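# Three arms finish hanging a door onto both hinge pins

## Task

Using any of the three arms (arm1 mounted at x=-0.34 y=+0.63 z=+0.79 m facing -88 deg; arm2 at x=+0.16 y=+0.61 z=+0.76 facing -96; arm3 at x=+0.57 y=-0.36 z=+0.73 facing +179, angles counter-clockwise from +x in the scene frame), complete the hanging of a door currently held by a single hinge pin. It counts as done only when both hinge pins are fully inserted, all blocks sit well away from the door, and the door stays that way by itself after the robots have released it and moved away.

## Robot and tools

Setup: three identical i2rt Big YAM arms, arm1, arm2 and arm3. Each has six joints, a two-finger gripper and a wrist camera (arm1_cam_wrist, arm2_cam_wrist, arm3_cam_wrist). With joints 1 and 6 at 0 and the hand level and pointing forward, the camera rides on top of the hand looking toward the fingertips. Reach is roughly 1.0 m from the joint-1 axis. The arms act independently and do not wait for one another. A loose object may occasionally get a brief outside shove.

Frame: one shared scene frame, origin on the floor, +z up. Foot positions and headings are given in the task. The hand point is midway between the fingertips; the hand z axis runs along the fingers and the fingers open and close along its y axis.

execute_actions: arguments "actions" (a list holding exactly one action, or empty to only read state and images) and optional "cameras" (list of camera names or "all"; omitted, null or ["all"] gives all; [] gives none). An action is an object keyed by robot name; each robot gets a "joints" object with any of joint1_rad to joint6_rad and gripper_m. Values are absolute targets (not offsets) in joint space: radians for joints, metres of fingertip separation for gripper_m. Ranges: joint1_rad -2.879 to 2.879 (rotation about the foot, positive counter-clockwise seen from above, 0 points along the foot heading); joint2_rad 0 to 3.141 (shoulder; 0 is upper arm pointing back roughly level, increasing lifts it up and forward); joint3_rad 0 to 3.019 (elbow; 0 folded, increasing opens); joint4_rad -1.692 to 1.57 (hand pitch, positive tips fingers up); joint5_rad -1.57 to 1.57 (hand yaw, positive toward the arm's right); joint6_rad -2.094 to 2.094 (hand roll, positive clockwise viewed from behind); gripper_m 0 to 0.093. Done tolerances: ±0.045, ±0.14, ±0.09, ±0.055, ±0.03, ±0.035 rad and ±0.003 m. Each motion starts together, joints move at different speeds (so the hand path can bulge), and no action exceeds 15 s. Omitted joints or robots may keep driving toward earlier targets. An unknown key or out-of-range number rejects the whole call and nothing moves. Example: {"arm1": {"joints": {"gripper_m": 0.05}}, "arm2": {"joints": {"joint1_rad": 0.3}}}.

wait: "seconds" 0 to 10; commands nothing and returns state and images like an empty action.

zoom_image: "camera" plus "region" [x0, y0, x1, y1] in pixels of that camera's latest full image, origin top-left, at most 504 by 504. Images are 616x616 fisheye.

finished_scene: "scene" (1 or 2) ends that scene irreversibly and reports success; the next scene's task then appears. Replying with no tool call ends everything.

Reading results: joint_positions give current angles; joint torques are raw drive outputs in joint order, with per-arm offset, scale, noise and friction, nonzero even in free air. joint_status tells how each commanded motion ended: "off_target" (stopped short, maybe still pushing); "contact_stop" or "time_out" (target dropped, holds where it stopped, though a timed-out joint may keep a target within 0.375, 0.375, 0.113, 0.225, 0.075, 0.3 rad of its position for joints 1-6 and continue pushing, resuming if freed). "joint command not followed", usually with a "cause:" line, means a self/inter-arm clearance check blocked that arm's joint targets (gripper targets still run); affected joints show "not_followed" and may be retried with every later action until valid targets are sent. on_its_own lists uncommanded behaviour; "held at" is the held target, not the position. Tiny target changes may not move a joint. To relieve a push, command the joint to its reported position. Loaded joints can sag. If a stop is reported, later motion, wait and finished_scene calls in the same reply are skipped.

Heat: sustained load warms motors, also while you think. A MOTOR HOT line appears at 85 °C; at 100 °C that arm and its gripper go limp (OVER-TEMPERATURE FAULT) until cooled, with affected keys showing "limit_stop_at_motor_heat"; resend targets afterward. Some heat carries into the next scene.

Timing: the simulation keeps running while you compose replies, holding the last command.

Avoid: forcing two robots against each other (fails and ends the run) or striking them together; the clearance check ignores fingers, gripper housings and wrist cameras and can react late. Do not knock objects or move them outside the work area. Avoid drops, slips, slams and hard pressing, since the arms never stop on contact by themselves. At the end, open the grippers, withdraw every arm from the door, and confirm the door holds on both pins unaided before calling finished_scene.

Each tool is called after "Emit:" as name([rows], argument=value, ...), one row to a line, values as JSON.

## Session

Emit:
execute_actions(actions=[])

Scene clock: 0.00 s.
Joint torques (N m, as the arm reports them, + toward a larger angle): no reading
Motor temperatures (°C, as the motors report them): arm1=[26 24 36 25 27 26] | arm2=[25 31 37 25 26 27] | arm3=[23 30 36 26 25 26]
arm1.joint_positions: joint1_rad=-0.055 joint2_rad=+0.643 joint3_rad=+1.691 joint4_rad=-1.598 joint5_rad=+0.138 joint6_rad=+0.024 gripper_m=+0.094
arm1.joint_status: not commanded
arm1.hand: x=-0.3743 y=+0.4685 z=+1.4090 quat_wxyz=(-0.303, -0.654, -0.578, +0.383) (m; scene frame)
arm2.joint_positions: joint1_rad=+0.045 joint2_rad=+0.388 joint3_rad=+1.584 joint4_rad=-1.589 joint5_rad=+0.134 joint6_rad=-0.670 gripper_m=+0.095
arm2.joint_status: not commanded
arm2.hand: x=+0.1315 y=+0.5519 z=+1.3614 quat_wxyz=(-0.178, -0.419, -0.715, +0.530) (m; scene frame)
arm3.joint_positions: joint1_rad=-0.872 joint2_rad=+0.338 joint3_rad=+1.335 joint4_rad=-1.462 joint5_rad=-0.086 joint6_rad=-0.705 gripper_m=+0.094
arm3.joint_status: not commanded
arm3.hand: x=+0.4871 y=-0.2787 z=+1.2580 quat_wxyz=(-0.350, +0.849, -0.055, -0.393) (m; scene frame)
pictures: arm1_cam_wrist, arm2_cam_wrist, arm3_cam_wrist
Images, in order (width x height): arm1_cam_wrist 616x616, arm2_cam_wrist 616x616, arm3_cam_wrist 616x616.

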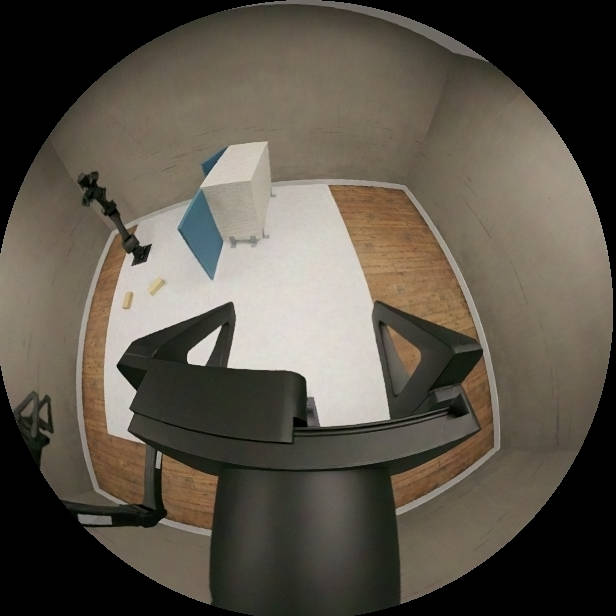

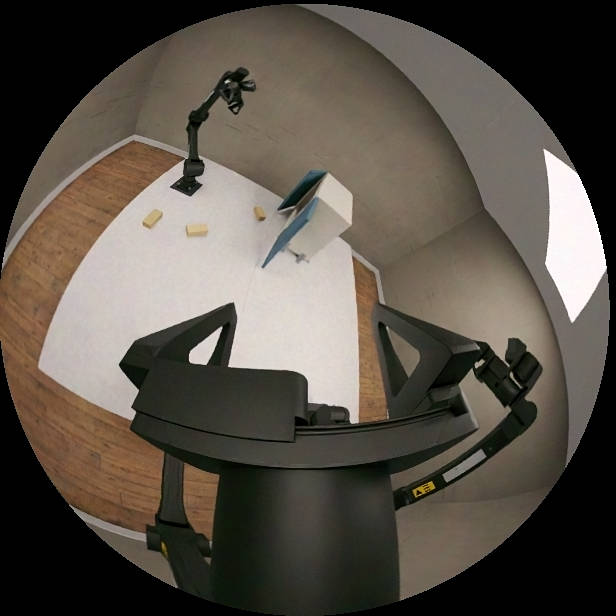

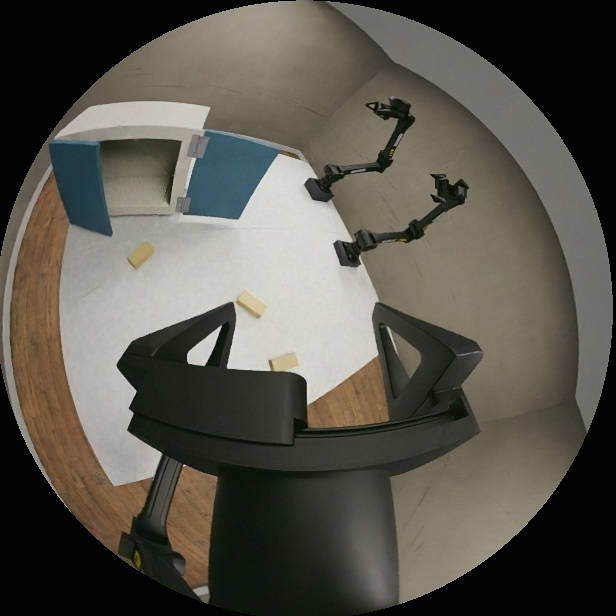

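Emit:
execute_actions([
  {"arm3":{"joints":{"joint1_rad":-0.183,"joint2_rad":1.0,"joint3_rad":0.6,"joint4_rad":0.2,"joint5_rad":0,"joint6_rad":0,"gripper_m":0.05}}},
], cameras=["arm3_cam_wrist"])

Emit:
zoom_image(camera="arm3_cam_wrist", region=[60, 100, 480, 400])

Scene clock: 6.30 s.
Joint torques (N m, as the arm reports them, + toward a larger angle): arm1=[-0.2   3.64  6.82  1.66 -0.1  -0.02] | arm2=[-0.6   6.65  6.66  1.93  0.04  0.18] | arm3=[ 0.68 -5.27  9.46  2.56 -0.17  0.09]
Motor temperatures (°C, as the motors report them): arm1=[26 24 37 25 27 26] | arm2=[25 31 38 25 26 27] | arm3=[23 30 37 26 25 26]
arm1.joint_positions: joint1_rad=-0.055 joint2_rad=+0.643 joint3_rad=+1.691 joint4_rad=-1.598 joint5_rad=+0.138 joint6_rad=+0.024 gripper_m=+0.094
arm1.joint_status: not commanded
arm1.hand: x=-0.3743 y=+0.4685 z=+1.4090 quat_wxyz=(-0.303, -0.654, -0.578, +0.383) (m; scene frame)
arm2.joint_positions: joint1_rad=+0.045 joint2_rad=+0.388 joint3_rad=+1.584 joint4_rad=-1.589 joint5_rad=+0.134 joint6_rad=-0.670 gripper_m=+0.095
arm2.joint_status: not commanded
arm2.hand: x=+0.1315 y=+0.5519 z=+1.3614 quat_wxyz=(-0.178, -0.419, -0.715, +0.530) (m; scene frame)
arm3.joint_positions: joint1_rad=-0.190 joint2_rad=+1.005 joint3_rad=+0.600 joint4_rad=+0.178 joint5_rad=+0.001 joint6_rad=-0.008 gripper_m=+0.050
arm3.joint_status: all done
arm3.hand: x=+0.1131 y=-0.2616 z=+1.0076 quat_wxyz=(-0.067, +0.779, -0.077, -0.619) (m; scene frame)
pictures: arm3_cam_wrist
Images, in order (width x height): arm3_cam_wrist 616x616.

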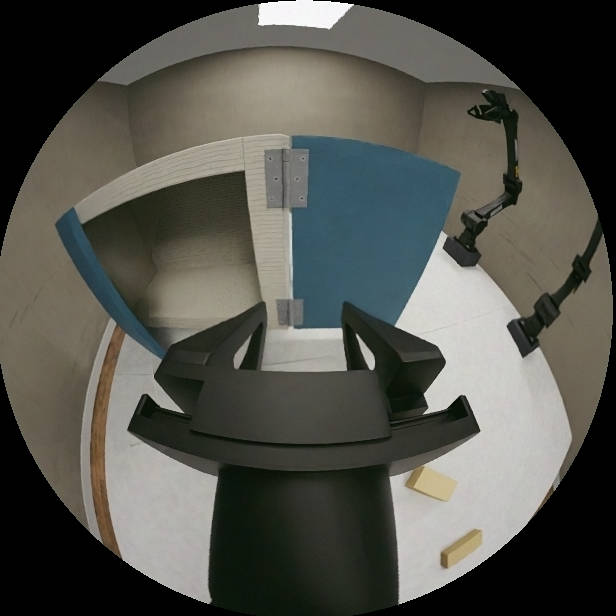

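Region (60, 100, 480, 400) of arm3_cam_wrist's 616x616 image, scaled by 1.200, with more detail than that image has; it fills the top 360 rows of this view, and the rest is white.

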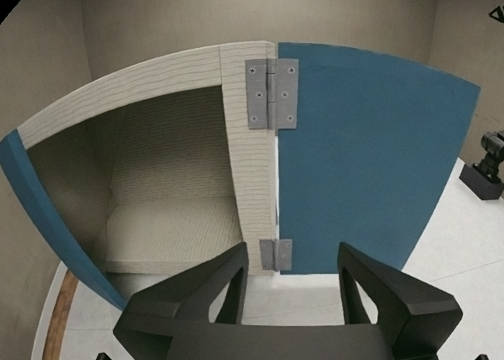

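Emit:
zoom_image(camera="arm3_cam_wrist", region=[240, 130, 340, 340])

Emit:
execute_actions([
  {"arm3":{"joints":{"joint1_rad":-0.2,"joint2_rad":1.143,"joint3_rad":1.04,"joint4_rad":-1.0}}},
], cameras=["arm3_cam_wrist"])

Region (240, 130, 340, 340) of arm3_cam_wrist's 616x616 image, scaled by 2.400, with more detail than that image has; it fills the left 240 columns of this view, and the rest is white.

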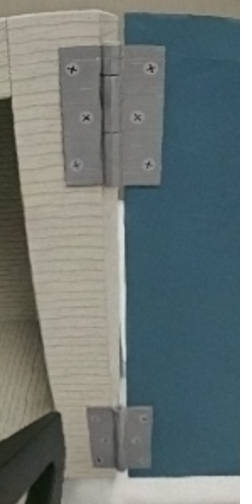

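Scene clock: 17.63 s.
Joint torques (N m, as the arm reports them, + toward a larger angle): arm1=[-0.29  3.71  6.81  1.62 -0.09 -0.02] | arm2=[-0.48  6.73  6.68  1.95  0.04  0.19] | arm3=[-0.9  -6.54 12.39  0.81 -0.16  0.14]
Motor temperatures (°C, as the motors report them): arm1=[26 24 38 25 27 26] | arm2=[25 31 38 25 26 27] | arm3=[23 30 40 27 25 26]
arm1.joint_positions: joint1_rad=-0.055 joint2_rad=+0.643 joint3_rad=+1.691 joint4_rad=-1.598 joint5_rad=+0.138 joint6_rad=+0.024 gripper_m=+0.094
arm1.joint_status: not commanded
arm1.hand: x=-0.3743 y=+0.4685 z=+1.4090 quat_wxyz=(-0.303, -0.654, -0.578, +0.383) (m; scene frame)
arm2.joint_positions: joint1_rad=+0.045 joint2_rad=+0.388 joint3_rad=+1.584 joint4_rad=-1.589 joint5_rad=+0.134 joint6_rad=-0.670 gripper_m=+0.095
arm2.joint_status: not commanded
arm2.hand: x=+0.1315 y=+0.5519 z=+1.3614 quat_wxyz=(-0.178, -0.419, -0.715, +0.530) (m; scene frame)
arm3.joint_positions: joint1_rad=-0.190 joint2_rad=+1.144 joint3_rad=+1.005 joint4_rad=-0.989 joint5_rad=+0.001 joint6_rad=-0.008 gripper_m=+0.050
arm3.joint_status: all done
arm3.hand: x=+0.1684 y=-0.2731 z=+0.9549 quat_wxyz=(-0.024, +0.971, -0.097, -0.218) (m; scene frame)
pictures: arm3_cam_wrist
Images, in order (width x height): arm3_cam_wrist 616x616.

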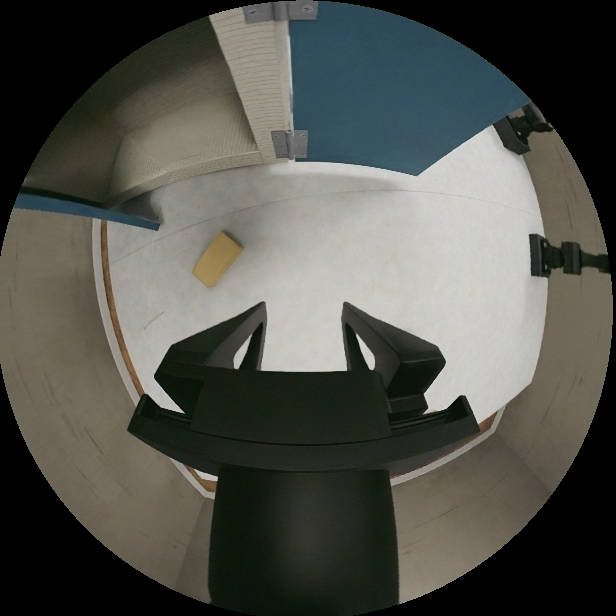

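Emit:
zoom_image(camera="arm3_cam_wrist", region=[110, 280, 200, 350])

Emit:
zoom_image(camera="arm3_cam_wrist", region=[220, 0, 340, 180])

Region (110, 280, 200, 350) of arm3_cam_wrist's 616x616 image, scaled by 5.600, with more detail than that image has.

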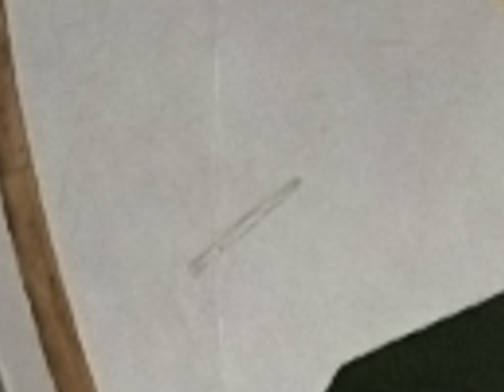

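Region (220, 0, 340, 180) of arm3_cam_wrist's 616x616 image, scaled by 2.800, with more detail than that image has.

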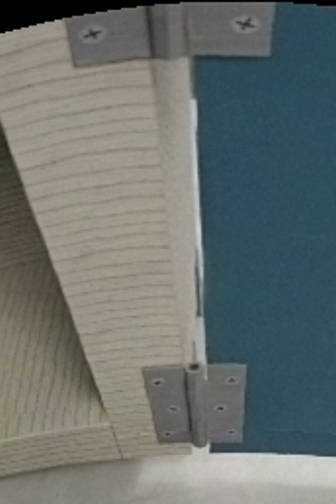

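Emit:
execute_actions([
  {"arm3":{"joints":{"joint1_rad":0.574,"joint2_rad":1.5,"joint3_rad":1.2,"joint4_rad":-1.12}}},
], cameras=["arm3_cam_wrist"])

Scene clock: 33.03 s.
Joint torques (N m, as the arm reports them, + toward a larger angle): arm1=[-0.15  3.49  6.78  1.69 -0.09 -0.02] | arm2=[-0.57  6.72  6.71  1.94  0.07  0.19] | arm3=[  0.08 -11.9   11.03   0.19  -0.13   0.09]
Motor temperatures (°C, as the motors report them): arm1=[26 24 39 25 27 26] | arm2=[25 31 39 25 26 27] | arm3=[23 31 44 26 25 26]
arm1.joint_positions: joint1_rad=-0.055 joint2_rad=+0.643 joint3_rad=+1.691 joint4_rad=-1.598 joint5_rad=+0.138 joint6_rad=+0.024 gripper_m=+0.094
arm1.joint_status: not commanded
arm1.hand: x=-0.3743 y=+0.4685 z=+1.4090 quat_wxyz=(-0.303, -0.654, -0.578, +0.383) (m; scene frame)
arm2.joint_positions: joint1_rad=+0.045 joint2_rad=+0.388 joint3_rad=+1.584 joint4_rad=-1.589 joint5_rad=+0.134 joint6_rad=-0.670 gripper_m=+0.095
arm2.joint_status: not commanded
arm2.hand: x=+0.1315 y=+0.5519 z=+1.3614 quat_wxyz=(-0.178, -0.419, -0.715, +0.530) (m; scene frame)
arm3.joint_positions: joint1_rad=+0.576 joint2_rad=+1.519 joint3_rad=+1.171 joint4_rad=-1.109 joint5_rad=+0.000 joint6_rad=-0.006 gripper_m=+0.050
arm3.joint_status: all done
arm3.hand: x=+0.1824 y=-0.6002 z=+0.8645 quat_wxyz=(+0.015, +0.959, +0.279, -0.055) (m; scene frame)
pictures: arm3_cam_wrist
Images, in order (width x height): arm3_cam_wrist 616x616.

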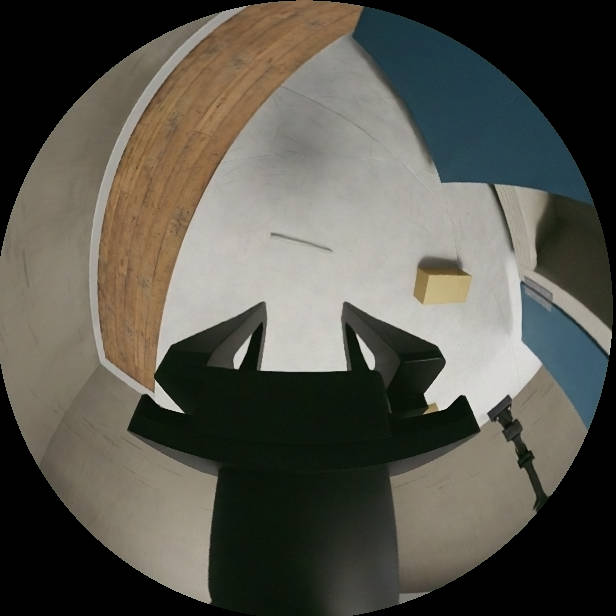

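Emit:
zoom_image(camera="arm3_cam_wrist", region=[255, 210, 355, 280])

Region (255, 210, 355, 280) of arm3_cam_wrist's 616x616 image, scaled by 5.040, with more detail than that image has; it fills the top 353 rows of this view, and the rest is white.

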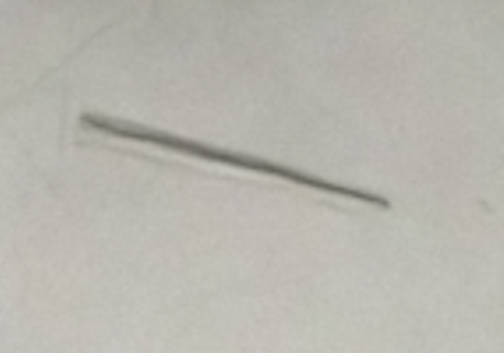

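Emit:
execute_actions([
  {"arm3":{"joints":{"joint2_rad":1.69,"joint3_rad":1.17,"joint4_rad":-0.96,"joint6_rad":-1.31,"gripper_m":0.04}}},
], cameras=["arm3_cam_wrist"])

Emit:
zoom_image(camera="arm3_cam_wrist", region=[230, 180, 380, 330])

Scene clock: 44.93 s.
Joint torques (N m, as the arm reports them, + toward a larger angle): arm1=[-0.28  3.56  6.78  1.62 -0.09 -0.03] | arm2=[-0.62  6.79  6.76  1.95  0.06  0.21] | arm3=[  0.37 -13.11   8.17   0.92  -0.19  -0.02]
Motor temperatures (°C, as the motors report them): arm1=[26 24 39 25 27 26] | arm2=[25 31 39 25 26 27] | arm3=[23 32 44 26 25 26]
arm1.joint_positions: joint1_rad=-0.055 joint2_rad=+0.643 joint3_rad=+1.691 joint4_rad=-1.598 joint5_rad=+0.138 joint6_rad=+0.024 gripper_m=+0.094
arm1.joint_status: not commanded
arm1.hand: x=-0.3743 y=+0.4685 z=+1.4090 quat_wxyz=(-0.303, -0.654, -0.578, +0.383) (m; scene frame)
arm2.joint_positions: joint1_rad=+0.045 joint2_rad=+0.388 joint3_rad=+1.584 joint4_rad=-1.589 joint5_rad=+0.134 joint6_rad=-0.670 gripper_m=+0.095
arm2.joint_status: not commanded
arm2.hand: x=+0.1315 y=+0.5519 z=+1.3614 quat_wxyz=(-0.178, -0.419, -0.715, +0.530) (m; scene frame)
arm3.joint_positions: joint1_rad=+0.576 joint2_rad=+1.704 joint3_rad=+1.163 joint4_rad=-0.972 joint5_rad=+0.000 joint6_rad=-1.302 gripper_m=+0.040
arm3.joint_status: all done
arm3.hand: x=+0.1622 y=-0.6128 z=+0.7815 quat_wxyz=(-0.011, +0.597, +0.802, -0.027) (m; scene frame)
pictures: arm3_cam_wrist
Images, in order (width x height): arm3_cam_wrist 616x616.

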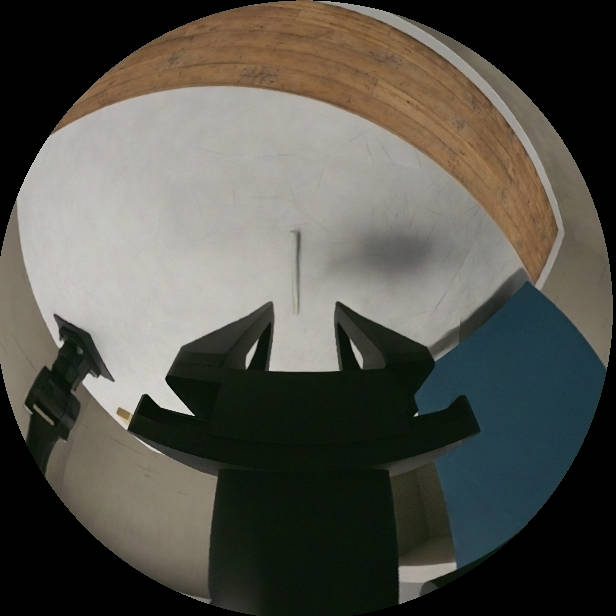

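Region (230, 180, 380, 330) of arm3_cam_wrist's 616x616 image, scaled by 3.360, with more detail than that image has.

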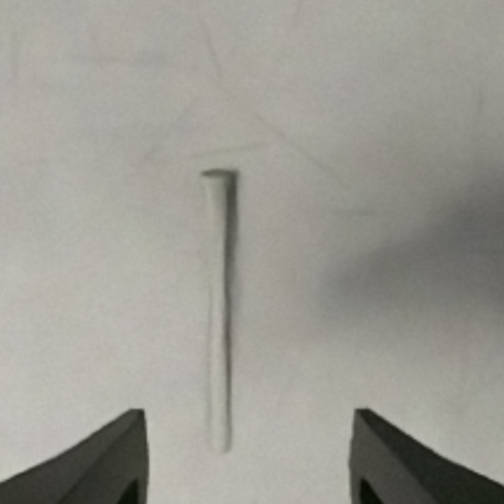

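Emit:
execute_actions([
  {"arm3":{"joints":{"joint1_rad":0.625,"joint2_rad":1.765,"joint3_rad":1.135,"joint4_rad":-0.86,"gripper_m":0.03}}},
], cameras=["arm3_cam_wrist"])

Scene clock: 61.23 s.
Joint torques (N m, as the arm reports them, + toward a larger angle): arm1=[-0.2   3.6   6.79  1.65 -0.09 -0.01] | arm2=[-0.71  6.56  6.74  1.94  0.07  0.2 ] | arm3=[  0.92 -11.99   7.41   1.06  -0.2   -0.05]
Motor temperatures (°C, as the motors report them): arm1=[26 24 39 25 27 26] | arm2=[25 31 39 25 26 27] | arm3=[23 33 43 26 25 26]
arm1.joint_positions: joint1_rad=-0.055 joint2_rad=+0.643 joint3_rad=+1.691 joint4_rad=-1.598 joint5_rad=+0.138 joint6_rad=+0.024 gripper_m=+0.094
arm1.joint_status: not commanded
arm1.hand: x=-0.3743 y=+0.4685 z=+1.4090 quat_wxyz=(-0.303, -0.654, -0.578, +0.383) (m; scene frame)
arm2.joint_positions: joint1_rad=+0.045 joint2_rad=+0.388 joint3_rad=+1.584 joint4_rad=-1.589 joint5_rad=+0.134 joint6_rad=-0.670 gripper_m=+0.095
arm2.joint_status: not commanded
arm2.hand: x=+0.1315 y=+0.5519 z=+1.3614 quat_wxyz=(-0.178, -0.419, -0.715, +0.530) (m; scene frame)
arm3.joint_positions: joint1_rad=+0.620 joint2_rad=+1.759 joint3_rad=+1.135 joint4_rad=-0.873 joint5_rad=+0.000 joint6_rad=-1.303 gripper_m=+0.030
arm3.joint_status: all done
arm3.hand: x=+0.1685 y=-0.6336 z=+0.7479 quat_wxyz=(-0.013, +0.579, +0.815, -0.034) (m; scene frame)
pictures: arm3_cam_wrist
Images, in order (width x height): arm3_cam_wrist 616x616.

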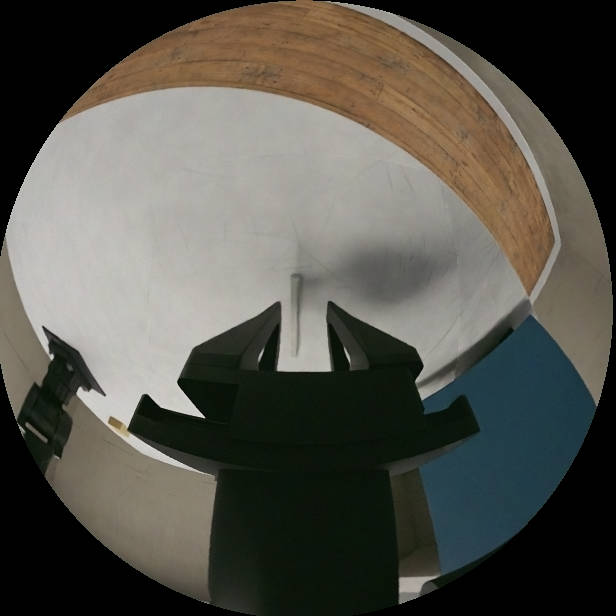

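Emit:
execute_actions([
  {"arm3":{"joints":{"joint2_rad":1.785,"joint3_rad":1.12,"joint4_rad":-0.84}}},
], cameras=[])

Emit:
execute_actions([
  {"arm3":{"joints":{"gripper_m":0.0}}},
], cameras=["arm3_cam_wrist"])

Scene clock: 68.20 s.
Joint torques (N m, as the arm reports them, + toward a larger angle): arm1=[-0.13  3.71  6.78  1.64 -0.09 -0.01] | arm2=[-0.71  6.44  6.82  1.93  0.08  0.15] | arm3=[  1.07 -11.58   6.8    0.95  -0.21  -0.04]
Motor temperatures (°C, as the motors report them): arm1=[26 24 39 25 27 26] | arm2=[25 31 39 25 26 27] | arm3=[23 33 42 26 25 26]
arm1.joint_positions: joint1_rad=-0.055 joint2_rad=+0.643 joint3_rad=+1.691 joint4_rad=-1.598 joint5_rad=+0.138 joint6_rad=+0.024 gripper_m=+0.094
arm1.joint_status: not commanded
arm1.hand: x=-0.3743 y=+0.4685 z=+1.4090 quat_wxyz=(-0.303, -0.654, -0.578, +0.383) (m; scene frame)
arm2.joint_positions: joint1_rad=+0.045 joint2_rad=+0.388 joint3_rad=+1.584 joint4_rad=-1.589 joint5_rad=+0.134 joint6_rad=-0.670 gripper_m=+0.095
arm2.joint_status: not commanded
arm2.hand: x=+0.1315 y=+0.5519 z=+1.3614 quat_wxyz=(-0.178, -0.419, -0.715, +0.530) (m; scene frame)
arm3.joint_positions: joint1_rad=+0.620 joint2_rad=+1.769 joint3_rad=+1.123 joint4_rad=-0.853 joint5_rad=+0.000 joint6_rad=-1.303 gripper_m=+0.030
arm3.joint_status: all done
arm3.hand: x=+0.1699 y=-0.6327 z=+0.7399 quat_wxyz=(-0.013, +0.579, +0.815, -0.034) (m; scene frame)
pictures: none
No camera images: the call's "cameras" was empty. Leave "cameras" out to get every camera's image.

Scene clock: 68.73 s.
Joint torques (N m, as the arm reports them, + toward a larger angle): arm1=[-0.06  3.55  6.78  1.68 -0.08 -0.02] | arm2=[-0.59  6.22  6.74  1.91  0.08  0.16] | arm3=[  0.56 -11.07   6.89   1.06  -0.22  -0.01]
Motor temperatures (°C, as the motors report them): arm1=[26 24 39 25 27 26] | arm2=[25 31 39 25 26 27] | arm3=[23 32 42 26 25 26]
arm1.joint_positions: joint1_rad=-0.055 joint2_rad=+0.643 joint3_rad=+1.691 joint4_rad=-1.598 joint5_rad=+0.138 joint6_rad=+0.024 gripper_m=+0.094
arm1.joint_status: not commanded
arm1.hand: x=-0.3743 y=+0.4685 z=+1.4090 quat_wxyz=(-0.303, -0.654, -0.578, +0.383) (m; scene frame)
arm2.joint_positions: joint1_rad=+0.045 joint2_rad=+0.388 joint3_rad=+1.584 joint4_rad=-1.589 joint5_rad=+0.134 joint6_rad=-0.670 gripper_m=+0.095
arm2.joint_status: not commanded
arm2.hand: x=+0.1315 y=+0.5519 z=+1.3614 quat_wxyz=(-0.178, -0.419, -0.715, +0.530) (m; scene frame)
arm3.joint_positions: joint1_rad=+0.620 joint2_rad=+1.769 joint3_rad=+1.123 joint4_rad=-0.853 joint5_rad=+0.000 joint6_rad=-1.303 gripper_m=+0.000
arm3.joint_status: all done
arm3.hand: x=+0.1699 y=-0.6327 z=+0.7399 quat_wxyz=(-0.013, +0.579, +0.815, -0.034) (m; scene frame)
pictures: arm3_cam_wrist
Images, in order (width x height): arm3_cam_wrist 616x616.

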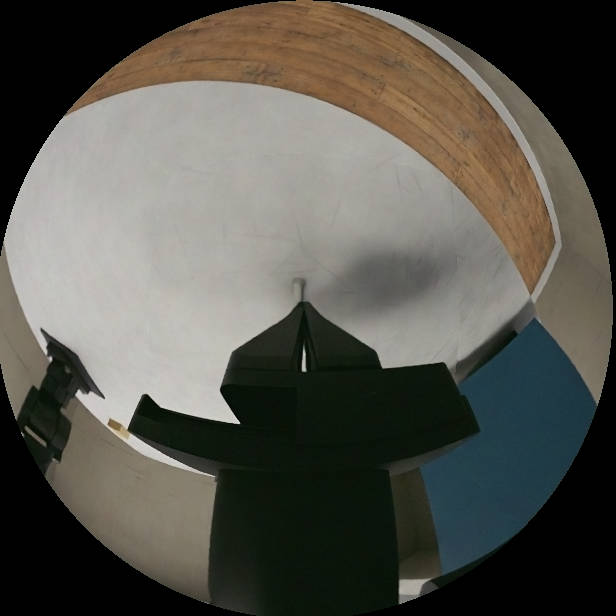

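Emit:
execute_actions([
  {"arm3":{"joints":{"gripper_m":0.025,"joint2_rad":1.795,"joint3_rad":1.105,"joint4_rad":-0.83}}},
], cameras=[])

Emit:
execute_actions([
  {"arm3":{"joints":{"gripper_m":0.0}}},
], cameras=["arm3_cam_wrist"])

Scene clock: 73.03 s.
Joint torques (N m, as the arm reports them, + toward a larger angle): arm1=[-0.3   3.54  6.78  1.64 -0.08 -0.02] | arm2=[-0.49  6.24  6.68  2.07  0.06  0.16] | arm3=[  0.4  -11.26   6.73   1.02  -0.23  -0.03]
Motor temperatures (°C, as the motors report them): arm1=[26 24 39 25 27 26] | arm2=[25 31 38 25 26 27] | arm3=[23 32 41 26 25 26]
arm1.joint_positions: joint1_rad=-0.055 joint2_rad=+0.643 joint3_rad=+1.691 joint4_rad=-1.598 joint5_rad=+0.138 joint6_rad=+0.024 gripper_m=+0.094
arm1.joint_status: not commanded
arm1.hand: x=-0.3743 y=+0.4685 z=+1.4090 quat_wxyz=(-0.303, -0.654, -0.578, +0.383) (m; scene frame)
arm2.joint_positions: joint1_rad=+0.045 joint2_rad=+0.388 joint3_rad=+1.584 joint4_rad=-1.589 joint5_rad=+0.134 joint6_rad=-0.670 gripper_m=+0.095
arm2.joint_status: not commanded
arm2.hand: x=+0.1315 y=+0.5519 z=+1.3614 quat_wxyz=(-0.178, -0.419, -0.715, +0.530) (m; scene frame)
arm3.joint_positions: joint1_rad=+0.620 joint2_rad=+1.775 joint3_rad=+1.110 joint4_rad=-0.841 joint5_rad=+0.000 joint6_rad=-1.303 gripper_m=+0.025
arm3.joint_status: all done
arm3.hand: x=+0.1734 y=-0.6302 z=+0.7329 quat_wxyz=(-0.011, +0.579, +0.815, -0.030) (m; scene frame)
pictures: none
No camera images: the call's "cameras" was empty. Leave "cameras" out to get every camera's image.

Scene clock: 73.53 s.
Joint torques (N m, as the arm reports them, + toward a larger angle): arm1=[-0.1   3.66  6.75  1.6  -0.08 -0.03] | arm2=[-0.83  6.69  6.72  2.01  0.06  0.18] | arm3=[  0.61 -11.18   6.71   0.95  -0.23  -0.04]
Motor temperatures (°C, as the motors report them): arm1=[26 24 39 25 27 26] | arm2=[25 31 38 25 26 27] | arm3=[23 32 41 26 25 26]
arm1.joint_positions: joint1_rad=-0.055 joint2_rad=+0.643 joint3_rad=+1.691 joint4_rad=-1.598 joint5_rad=+0.138 joint6_rad=+0.024 gripper_m=+0.094
arm1.joint_status: not commanded
arm1.hand: x=-0.3743 y=+0.4685 z=+1.4090 quat_wxyz=(-0.303, -0.654, -0.578, +0.383) (m; scene frame)
arm2.joint_positions: joint1_rad=+0.045 joint2_rad=+0.388 joint3_rad=+1.584 joint4_rad=-1.589 joint5_rad=+0.134 joint6_rad=-0.670 gripper_m=+0.095
arm2.joint_status: not commanded
arm2.hand: x=+0.1315 y=+0.5519 z=+1.3614 quat_wxyz=(-0.178, -0.419, -0.715, +0.530) (m; scene frame)
arm3.joint_positions: joint1_rad=+0.620 joint2_rad=+1.776 joint3_rad=+1.110 joint4_rad=-0.841 joint5_rad=+0.000 joint6_rad=-1.303 gripper_m=+0.002
arm3.joint_status: all done
arm3.hand: x=+0.1734 y=-0.6302 z=+0.7327 quat_wxyz=(-0.011, +0.579, +0.815, -0.030) (m; scene frame)
pictures: arm3_cam_wrist
Images, in order (width x height): arm3_cam_wrist 616x616.

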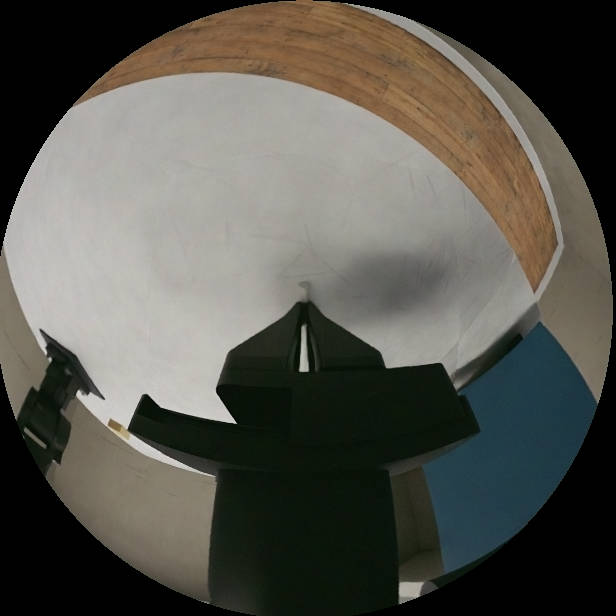

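Emit:
execute_actions([
  {"arm3":{"joints":{"joint2_rad":1.6,"joint3_rad":1.15,"joint4_rad":-1.0}}},
], cameras=[])

Emit:
execute_actions([
  {"arm3":{"joints":{"joint1_rad":-0.15,"joint2_rad":1.0,"joint3_rad":0.8,"joint4_rad":0.2,"joint6_rad":0}}},
], cameras=["arm3_cam_wrist"])

Emit:
zoom_image(camera="arm3_cam_wrist", region=[230, 120, 370, 340])

Scene clock: 81.17 s.
Joint torques (N m, as the arm reports them, + toward a larger angle): arm1=[-0.15  3.57  6.78  1.61 -0.08 -0.03] | arm2=[-0.9   6.46  6.82  2.01  0.05  0.17] | arm3=[  0.63 -10.18  10.85   0.24  -0.23  -0.01]
Motor temperatures (°C, as the motors report them): arm1=[26 24 39 25 27 26] | arm2=[25 31 38 25 26 27] | arm3=[23 32 41 26 25 26]
arm1.joint_positions: joint1_rad=-0.055 joint2_rad=+0.643 joint3_rad=+1.691 joint4_rad=-1.598 joint5_rad=+0.138 joint6_rad=+0.024 gripper_m=+0.094
arm1.joint_status: not commanded
arm1.hand: x=-0.3743 y=+0.4685 z=+1.4090 quat_wxyz=(-0.303, -0.654, -0.578, +0.383) (m; scene frame)
arm2.joint_positions: joint1_rad=+0.045 joint2_rad=+0.388 joint3_rad=+1.584 joint4_rad=-1.589 joint5_rad=+0.134 joint6_rad=-0.670 gripper_m=+0.095
arm2.joint_status: not commanded
arm2.hand: x=+0.1315 y=+0.5519 z=+1.3614 quat_wxyz=(-0.178, -0.419, -0.715, +0.530) (m; scene frame)
arm3.joint_positions: joint1_rad=+0.620 joint2_rad=+1.589 joint3_rad=+1.117 joint4_rad=-0.990 joint5_rad=+0.000 joint6_rad=-1.303 gripper_m=+0.002
arm3.joint_status: all done
arm3.hand: x=+0.1882 y=-0.6201 z=+0.8165 quat_wxyz=(-0.019, +0.578, +0.814, -0.051) (m; scene frame)
pictures: none
No camera images: the call's "cameras" was empty. Leave "cameras" out to get every camera's image.

Scene clock: 83.20 s.
Joint torques (N m, as the arm reports them, + toward a larger angle): arm1=[-0.03  3.58  6.81  1.62 -0.09 -0.02] | arm2=[-0.61  6.57  6.79  2.23  0.04  0.17] | arm3=[-0.4  -4.73  9.59  2.42 -0.16  0.09]
Motor temperatures (°C, as the motors report them): arm1=[26 24 39 25 27 26] | arm2=[25 31 38 25 26 27] | arm3=[23 32 41 26 25 26]
arm1.joint_positions: joint1_rad=-0.055 joint2_rad=+0.643 joint3_rad=+1.691 joint4_rad=-1.598 joint5_rad=+0.138 joint6_rad=+0.024 gripper_m=+0.094
arm1.joint_status: not commanded
arm1.hand: x=-0.3743 y=+0.4685 z=+1.4090 quat_wxyz=(-0.303, -0.654, -0.578, +0.383) (m; scene frame)
arm2.joint_positions: joint1_rad=+0.045 joint2_rad=+0.388 joint3_rad=+1.584 joint4_rad=-1.589 joint5_rad=+0.134 joint6_rad=-0.670 gripper_m=+0.095
arm2.joint_status: not commanded
arm2.hand: x=+0.1315 y=+0.5519 z=+1.3614 quat_wxyz=(-0.178, -0.419, -0.715, +0.530) (m; scene frame)
arm3.joint_positions: joint1_rad=-0.143 joint2_rad=+0.993 joint3_rad=+0.804 joint4_rad=+0.178 joint5_rad=+0.000 joint6_rad=-0.008 gripper_m=+0.002
arm3.joint_status: all done
arm3.hand: x=+0.0832 y=-0.2790 z=+1.1374 quat_wxyz=(-0.059, +0.709, -0.053, -0.701) (m; scene frame)
pictures: arm3_cam_wrist
Images, in order (width x height): arm3_cam_wrist 616x616.

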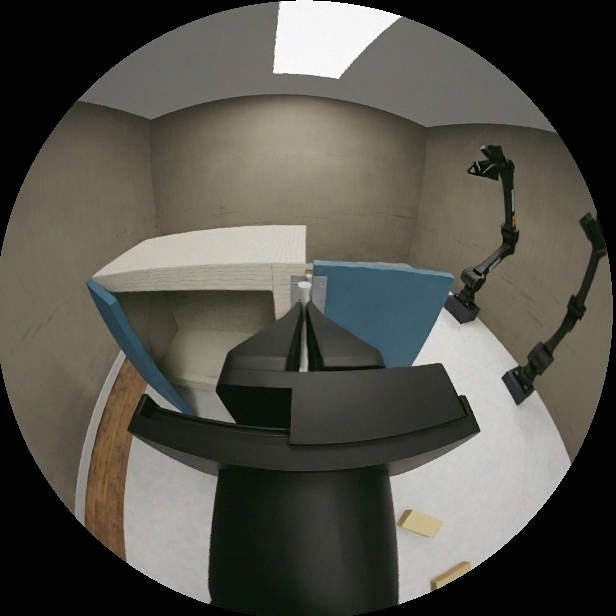

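Region (230, 120, 370, 340) of arm3_cam_wrist's 616x616 image, scaled by 2.291, with more detail than that image has; it fills the left 321 columns of this view, and the rest is white.

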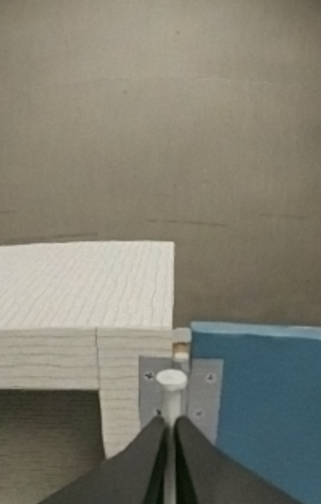

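Emit:
execute_actions([
  {"arm3":{"joints":{"joint1_rad":-0.02,"joint4_rad":0.1}}},
], cameras=["arm3_cam_wrist"])

Emit:
zoom_image(camera="arm3_cam_wrist", region=[290, 220, 400, 360])

Scene clock: 89.30 s.
Joint torques (N m, as the arm reports them, + toward a larger angle): arm1=[-0.27  3.6   6.77  1.66 -0.08 -0.02] | arm2=[-0.77  6.63  6.76  1.86  0.06  0.15] | arm3=[ 0.1  -4.63 10.    1.48 -0.13  0.1 ]
Motor temperatures (°C, as the motors report them): arm1=[26 24 39 25 27 26] | arm2=[25 31 38 25 26 27] | arm3=[23 32 42 26 25 26]
arm1.joint_positions: joint1_rad=-0.055 joint2_rad=+0.643 joint3_rad=+1.691 joint4_rad=-1.598 joint5_rad=+0.138 joint6_rad=+0.024 gripper_m=+0.094
arm1.joint_status: not commanded
arm1.hand: x=-0.3743 y=+0.4685 z=+1.4090 quat_wxyz=(-0.303, -0.654, -0.578, +0.383) (m; scene frame)
arm2.joint_positions: joint1_rad=+0.045 joint2_rad=+0.388 joint3_rad=+1.584 joint4_rad=-1.589 joint5_rad=+0.134 joint6_rad=-0.670 gripper_m=+0.095
arm2.joint_status: not commanded
arm2.hand: x=+0.1315 y=+0.5519 z=+1.3614 quat_wxyz=(-0.178, -0.419, -0.715, +0.530) (m; scene frame)
arm3.joint_positions: joint1_rad=-0.021 joint2_rad=+0.993 joint3_rad=+0.801 joint4_rad=+0.110 joint5_rad=+0.000 joint6_rad=-0.007 gripper_m=+0.002
arm3.joint_status: all done
arm3.hand: x=+0.0782 y=-0.3393 z=+1.1188 quat_wxyz=(-0.015, +0.735, -0.011, -0.677) (m; scene frame)
pictures: arm3_cam_wrist
Images, in order (width x height): arm3_cam_wrist 616x616.

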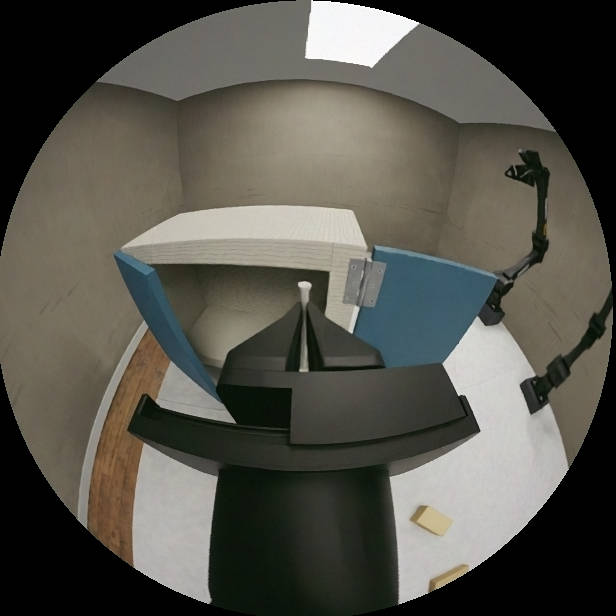

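Region (290, 220, 400, 360) of arm3_cam_wrist's 616x616 image, scaled by 3.600, with more detail than that image has; it fills the left 396 columns of this view, and the rest is white.

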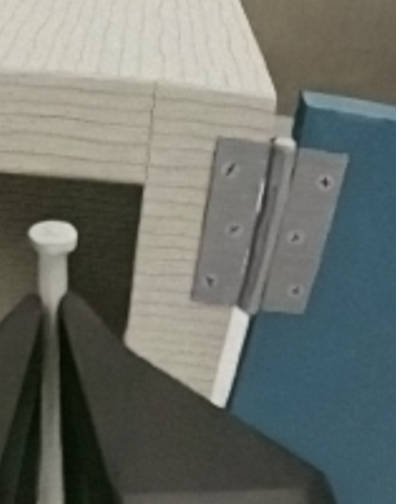

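Emit:
execute_actions([
  {"arm3":{"joints":{"joint1_rad":-0.16,"joint2_rad":1.52,"joint3_rad":0.6,"joint4_rad":0.93}}},
], cameras=["arm3_cam_wrist"])

Emit:
zoom_image(camera="arm3_cam_wrist", region=[230, 200, 380, 400])

Scene clock: 98.80 s.
Joint torques (N m, as the arm reports them, + toward a larger angle): arm1=[-0.18  3.49  6.79  1.66 -0.08 -0.03] | arm2=[-0.69  6.72  6.73  1.98  0.05  0.18] | arm3=[ 0.21 -8.2   7.69  2.5  -0.14  0.1 ]
Motor temperatures (°C, as the motors report them): arm1=[26 24 39 25 27 26] | arm2=[25 31 38 25 26 27] | arm3=[23 31 43 27 25 26]
arm1.joint_positions: joint1_rad=-0.055 joint2_rad=+0.643 joint3_rad=+1.691 joint4_rad=-1.598 joint5_rad=+0.138 joint6_rad=+0.024 gripper_m=+0.094
arm1.joint_status: not commanded
arm1.hand: x=-0.3743 y=+0.4685 z=+1.4090 quat_wxyz=(-0.303, -0.654, -0.578, +0.383) (m; scene frame)
arm2.joint_positions: joint1_rad=+0.045 joint2_rad=+0.388 joint3_rad=+1.584 joint4_rad=-1.589 joint5_rad=+0.134 joint6_rad=-0.670 gripper_m=+0.095
arm2.joint_status: not commanded
arm2.hand: x=+0.1315 y=+0.5519 z=+1.3614 quat_wxyz=(-0.178, -0.419, -0.715, +0.530) (m; scene frame)
arm3.joint_positions: joint1_rad=-0.161 joint2_rad=+1.513 joint3_rad=+0.590 joint4_rad=+0.908 joint5_rad=+0.000 joint6_rad=-0.007 gripper_m=+0.002
arm3.joint_status: all done
arm3.hand: x=+0.0341 y=-0.2613 z=+0.9311 quat_wxyz=(-0.065, +0.710, -0.060, -0.699) (m; scene frame)
pictures: arm3_cam_wrist
Images, in order (width x height): arm3_cam_wrist 616x616.

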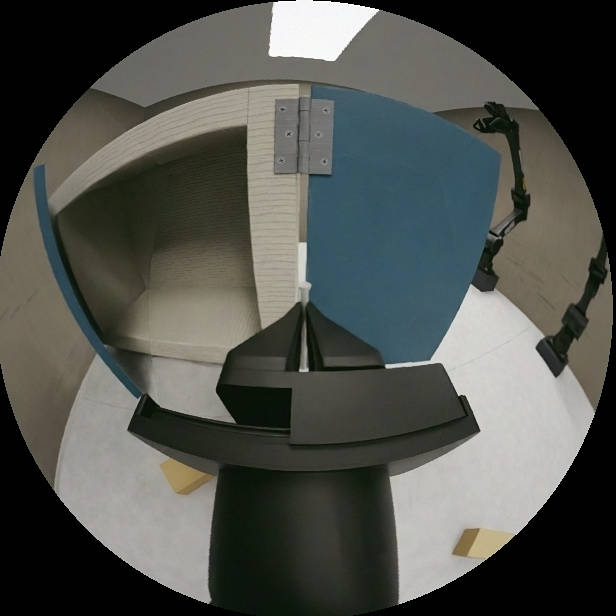

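Region (230, 200, 380, 400) of arm3_cam_wrist's 616x616 image, scaled by 2.520, with more detail than that image has; it fills the left 378 columns of this view, and the rest is white.

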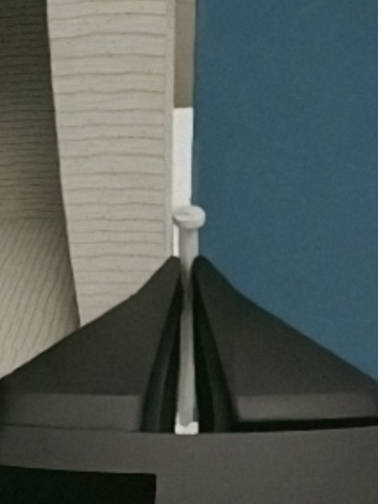

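Emit:
execute_actions([
  {"arm2":{"joints":{"joint1_rad":-0.214,"joint2_rad":1.2,"joint3_rad":0.55,"joint4_rad":0.6,"joint5_rad":-0.185,"joint6_rad":0,"gripper_m":0.07}}},
], cameras=[])

Emit:
execute_actions([
  {"arm2":{"joints":{"joint2_rad":1.9,"joint3_rad":0.62,"joint4_rad":1.3}}},
], cameras=["arm2_cam_wrist"])

Scene clock: 107.80 s.
Joint torques (N m, as the arm reports them, + toward a larger angle): arm1=[-0.12  3.58  6.78  1.61 -0.09 -0.01] | arm2=[-1.26 -7.09  9.48  2.81 -0.17  0.19] | arm3=[ 0.21 -8.08  7.7   2.62 -0.14  0.12]
Motor temperatures (°C, as the motors report them): arm1=[26 24 39 25 27 26] | arm2=[25 31 39 25 26 27] | arm3=[23 31 42 27 25 26]
arm1.joint_positions: joint1_rad=-0.055 joint2_rad=+0.643 joint3_rad=+1.691 joint4_rad=-1.598 joint5_rad=+0.138 joint6_rad=+0.024 gripper_m=+0.094
arm1.joint_status: not commanded
arm1.hand: x=-0.3743 y=+0.4685 z=+1.4090 quat_wxyz=(-0.303, -0.654, -0.578, +0.383) (m; scene frame)
arm2.joint_positions: joint1_rad=-0.206 joint2_rad=+1.203 joint3_rad=+0.554 joint4_rad=+0.572 joint5_rad=-0.181 joint6_rad=-0.009 gripper_m=+0.070
arm2.joint_status: all done
arm2.hand: x=+0.0362 y=+0.1299 z=+1.0238 quat_wxyz=(-0.452, -0.554, -0.478, +0.511) (m; scene frame)
arm3.joint_positions: joint1_rad=-0.161 joint2_rad=+1.513 joint3_rad=+0.590 joint4_rad=+0.908 joint5_rad=+0.000 joint6_rad=-0.007 gripper_m=+0.002
arm3.joint_status: not commanded
arm3.hand: x=+0.0341 y=-0.2613 z=+0.9311 quat_wxyz=(-0.065, +0.710, -0.060, -0.699) (m; scene frame)
pictures: none
No camera images: the call's "cameras" was empty. Leave "cameras" out to get every camera's image.

Scene clock: 109.23 s.
Joint torques (N m, as the arm reports them, + toward a larger angle): arm1=[-0.32  3.57  6.79  1.65 -0.09 -0.02] | arm2=[ -1.38 -11.24   6.67   2.8   -0.14   0.2 ] | arm3=[ 0.19 -8.13  7.61  2.64 -0.17  0.1 ]
Motor temperatures (°C, as the motors report them): arm1=[26 24 39 25 27 26] | arm2=[25 31 39 25 26 27] | arm3=[23 31 42 27 25 26]
arm1.joint_positions: joint1_rad=-0.055 joint2_rad=+0.643 joint3_rad=+1.691 joint4_rad=-1.598 joint5_rad=+0.138 joint6_rad=+0.024 gripper_m=+0.094
arm1.joint_status: not commanded
arm1.hand: x=-0.3743 y=+0.4685 z=+1.4090 quat_wxyz=(-0.303, -0.654, -0.578, +0.383) (m; scene frame)
arm2.joint_positions: joint1_rad=-0.206 joint2_rad=+1.891 joint3_rad=+0.593 joint4_rad=+1.272 joint5_rad=-0.181 joint6_rad=-0.009 gripper_m=+0.070
arm2.joint_status: all done
arm2.hand: x=+0.0202 y=+0.0760 z=+0.8593 quat_wxyz=(-0.462, -0.539, -0.469, +0.526) (m; scene frame)
arm3.joint_positions: joint1_rad=-0.161 joint2_rad=+1.513 joint3_rad=+0.590 joint4_rad=+0.908 joint5_rad=+0.000 joint6_rad=-0.007 gripper_m=+0.002
arm3.joint_status: not commanded
arm3.hand: x=+0.0341 y=-0.2613 z=+0.9311 quat_wxyz=(-0.065, +0.710, -0.060, -0.699) (m; scene frame)
pictures: arm2_cam_wrist
Images, in order (width x height): arm2_cam_wrist 616x616.

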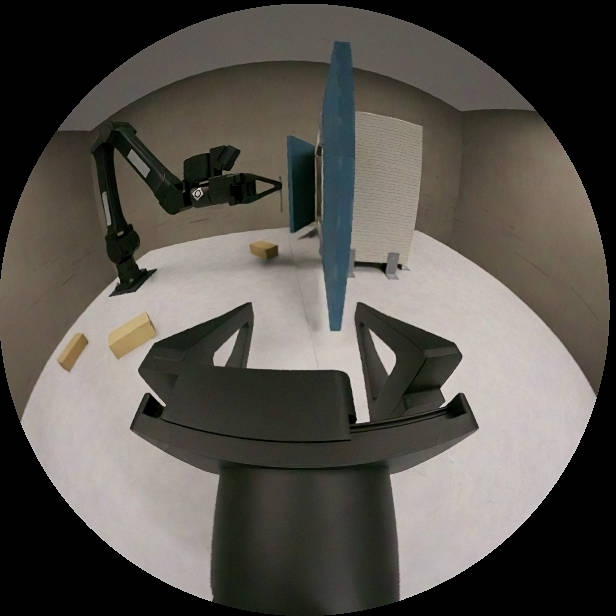

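Emit:
execute_actions([
  {"arm2":{"joints":{"joint1_rad":-0.235,"joint2_rad":2.06,"joint3_rad":0.91,"joint4_rad":1.18}}},
], cameras=["arm2_cam_wrist"])

Emit:
zoom_image(camera="arm2_cam_wrist", region=[200, 120, 400, 330])

Scene clock: 115.57 s.
Joint torques (N m, as the arm reports them, + toward a larger angle): arm1=[-0.22  3.58  6.81  1.62 -0.09 -0.02] | arm2=[ -1.13 -14.38   7.22   1.14  -0.08   0.2 ] | arm3=[ 0.26 -8.23  7.71  2.61 -0.11  0.11]
Motor temperatures (°C, as the motors report them): arm1=[26 24 39 25 27 26] | arm2=[25 31 39 25 26 27] | arm3=[23 31 42 27 25 26]
arm1.joint_positions: joint1_rad=-0.055 joint2_rad=+0.643 joint3_rad=+1.691 joint4_rad=-1.598 joint5_rad=+0.138 joint6_rad=+0.024 gripper_m=+0.094
arm1.joint_status: not commanded
arm1.hand: x=-0.3743 y=+0.4685 z=+1.4090 quat_wxyz=(-0.303, -0.654, -0.578, +0.383) (m; scene frame)
arm2.joint_positions: joint1_rad=-0.226 joint2_rad=+2.059 joint3_rad=+0.890 joint4_rad=+1.196 joint5_rad=-0.182 joint6_rad=-0.009 gripper_m=+0.070
arm2.joint_status: all done
arm2.hand: x=-0.0236 y=-0.0158 z=+0.8529 quat_wxyz=(-0.465, -0.527, -0.454, +0.547) (m; scene frame)
arm3.joint_positions: joint1_rad=-0.161 joint2_rad=+1.513 joint3_rad=+0.590 joint4_rad=+0.908 joint5_rad=+0.000 joint6_rad=-0.007 gripper_m=+0.002
arm3.joint_status: not commanded
arm3.hand: x=+0.0341 y=-0.2613 z=+0.9311 quat_wxyz=(-0.065, +0.710, -0.060, -0.699) (m; scene frame)
pictures: arm2_cam_wrist
Images, in order (width x height): arm2_cam_wrist 616x616.

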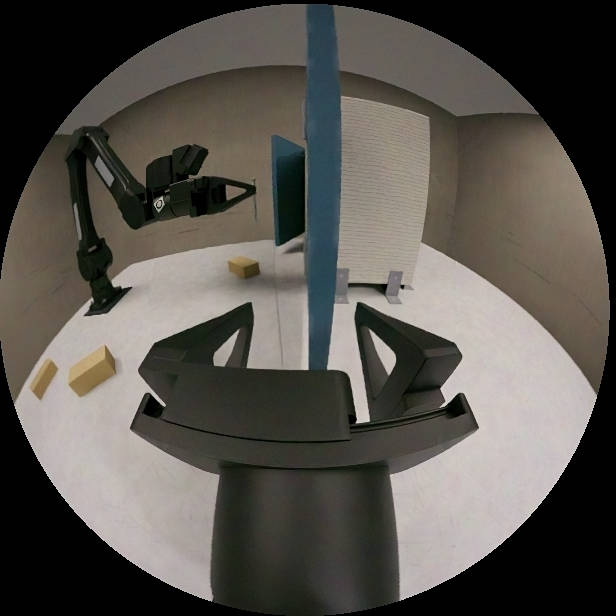

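Region (200, 120, 400, 330) of arm2_cam_wrist's 616x616 image, scaled by 2.400, with more detail than that image has; it fills the left 480 columns of this view, and the rest is white.

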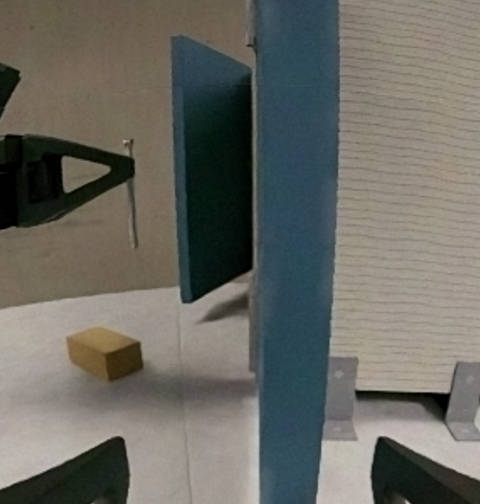

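Emit:
execute_actions([
  {"arm2":{"joints":{"joint2_rad":2.12,"joint3_rad":1.02,"joint4_rad":1.155}},"arm3":{"joints":{"joint2_rad":1.6,"joint3_rad":0.72,"joint4_rad":0.9}}},
])

Scene clock: 123.90 s.
Joint torques (N m, as the arm reports them, + toward a larger angle): arm1=[-0.26  3.5   6.78  1.63 -0.09 -0.02] | arm2=[ -1.16 -14.46   8.36   1.05  -0.13   0.21] | arm3=[ 0.39 -9.66  9.92  1.53 -0.14  0.1 ]
Motor temperatures (°C, as the motors report them): arm1=[26 24 39 25 27 26] | arm2=[25 31 39 25 26 27] | arm3=[23 31 42 27 25 26]
arm1.joint_positions: joint1_rad=-0.055 joint2_rad=+0.643 joint3_rad=+1.691 joint4_rad=-1.598 joint5_rad=+0.138 joint6_rad=+0.024 gripper_m=+0.094
arm1.joint_status: not commanded
arm1.hand: x=-0.3743 y=+0.4685 z=+1.4090 quat_wxyz=(-0.303, -0.654, -0.578, +0.383) (m; scene frame)
arm2.joint_positions: joint1_rad=-0.226 joint2_rad=+2.104 joint3_rad=+0.993 joint4_rad=+1.174 joint5_rad=-0.182 joint6_rad=-0.009 gripper_m=+0.070
arm2.joint_status: all done
arm2.hand: x=-0.0346 y=-0.0471 z=+0.8606 quat_wxyz=(-0.472, -0.516, -0.447, +0.558) (m; scene frame)
arm3.joint_positions: joint1_rad=-0.161 joint2_rad=+1.598 joint3_rad=+0.684 joint4_rad=+0.907 joint5_rad=+0.000 joint6_rad=-0.007 gripper_m=+0.002
arm3.joint_status: all done
arm3.hand: x=-0.0002 y=-0.2551 z=+0.9297 quat_wxyz=(-0.065, +0.707, -0.060, -0.701) (m; scene frame)
pictures: arm1_cam_wrist, arm2_cam_wrist, arm3_cam_wrist
Images, in order (width x height): arm1_cam_wrist 616x616, arm2_cam_wrist 616x616, arm3_cam_wrist 616x616.

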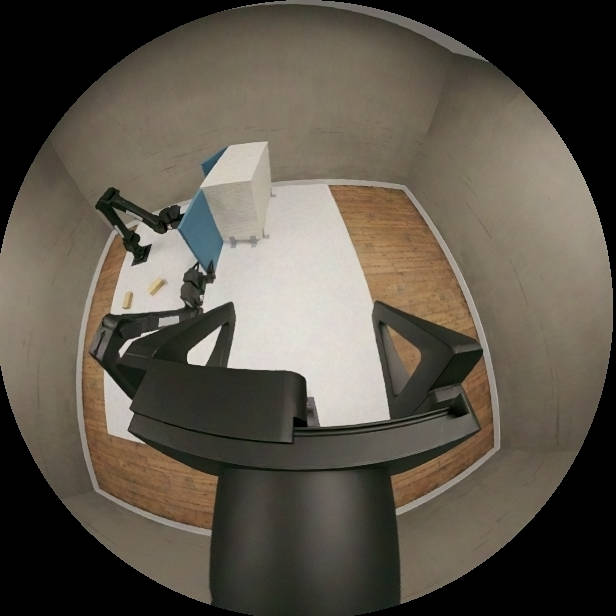

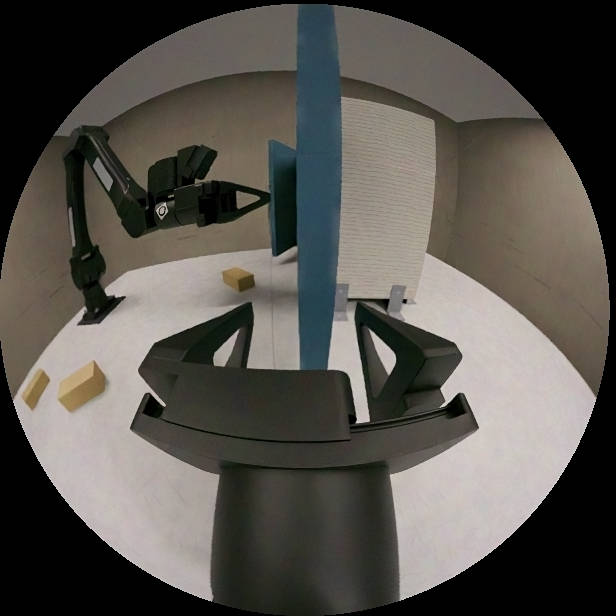

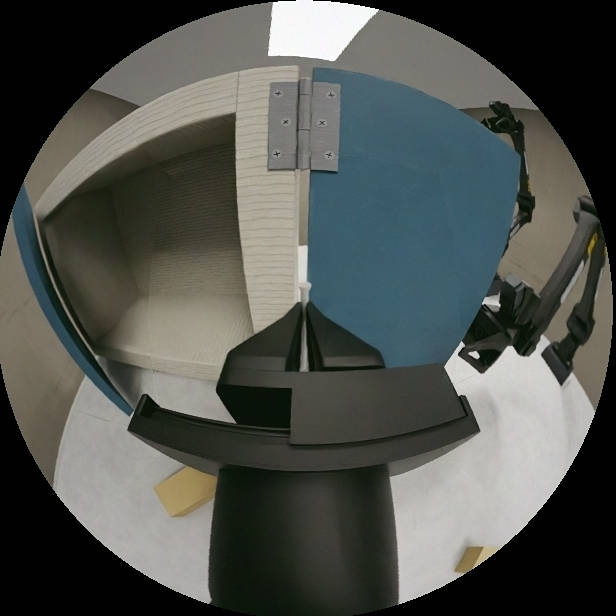

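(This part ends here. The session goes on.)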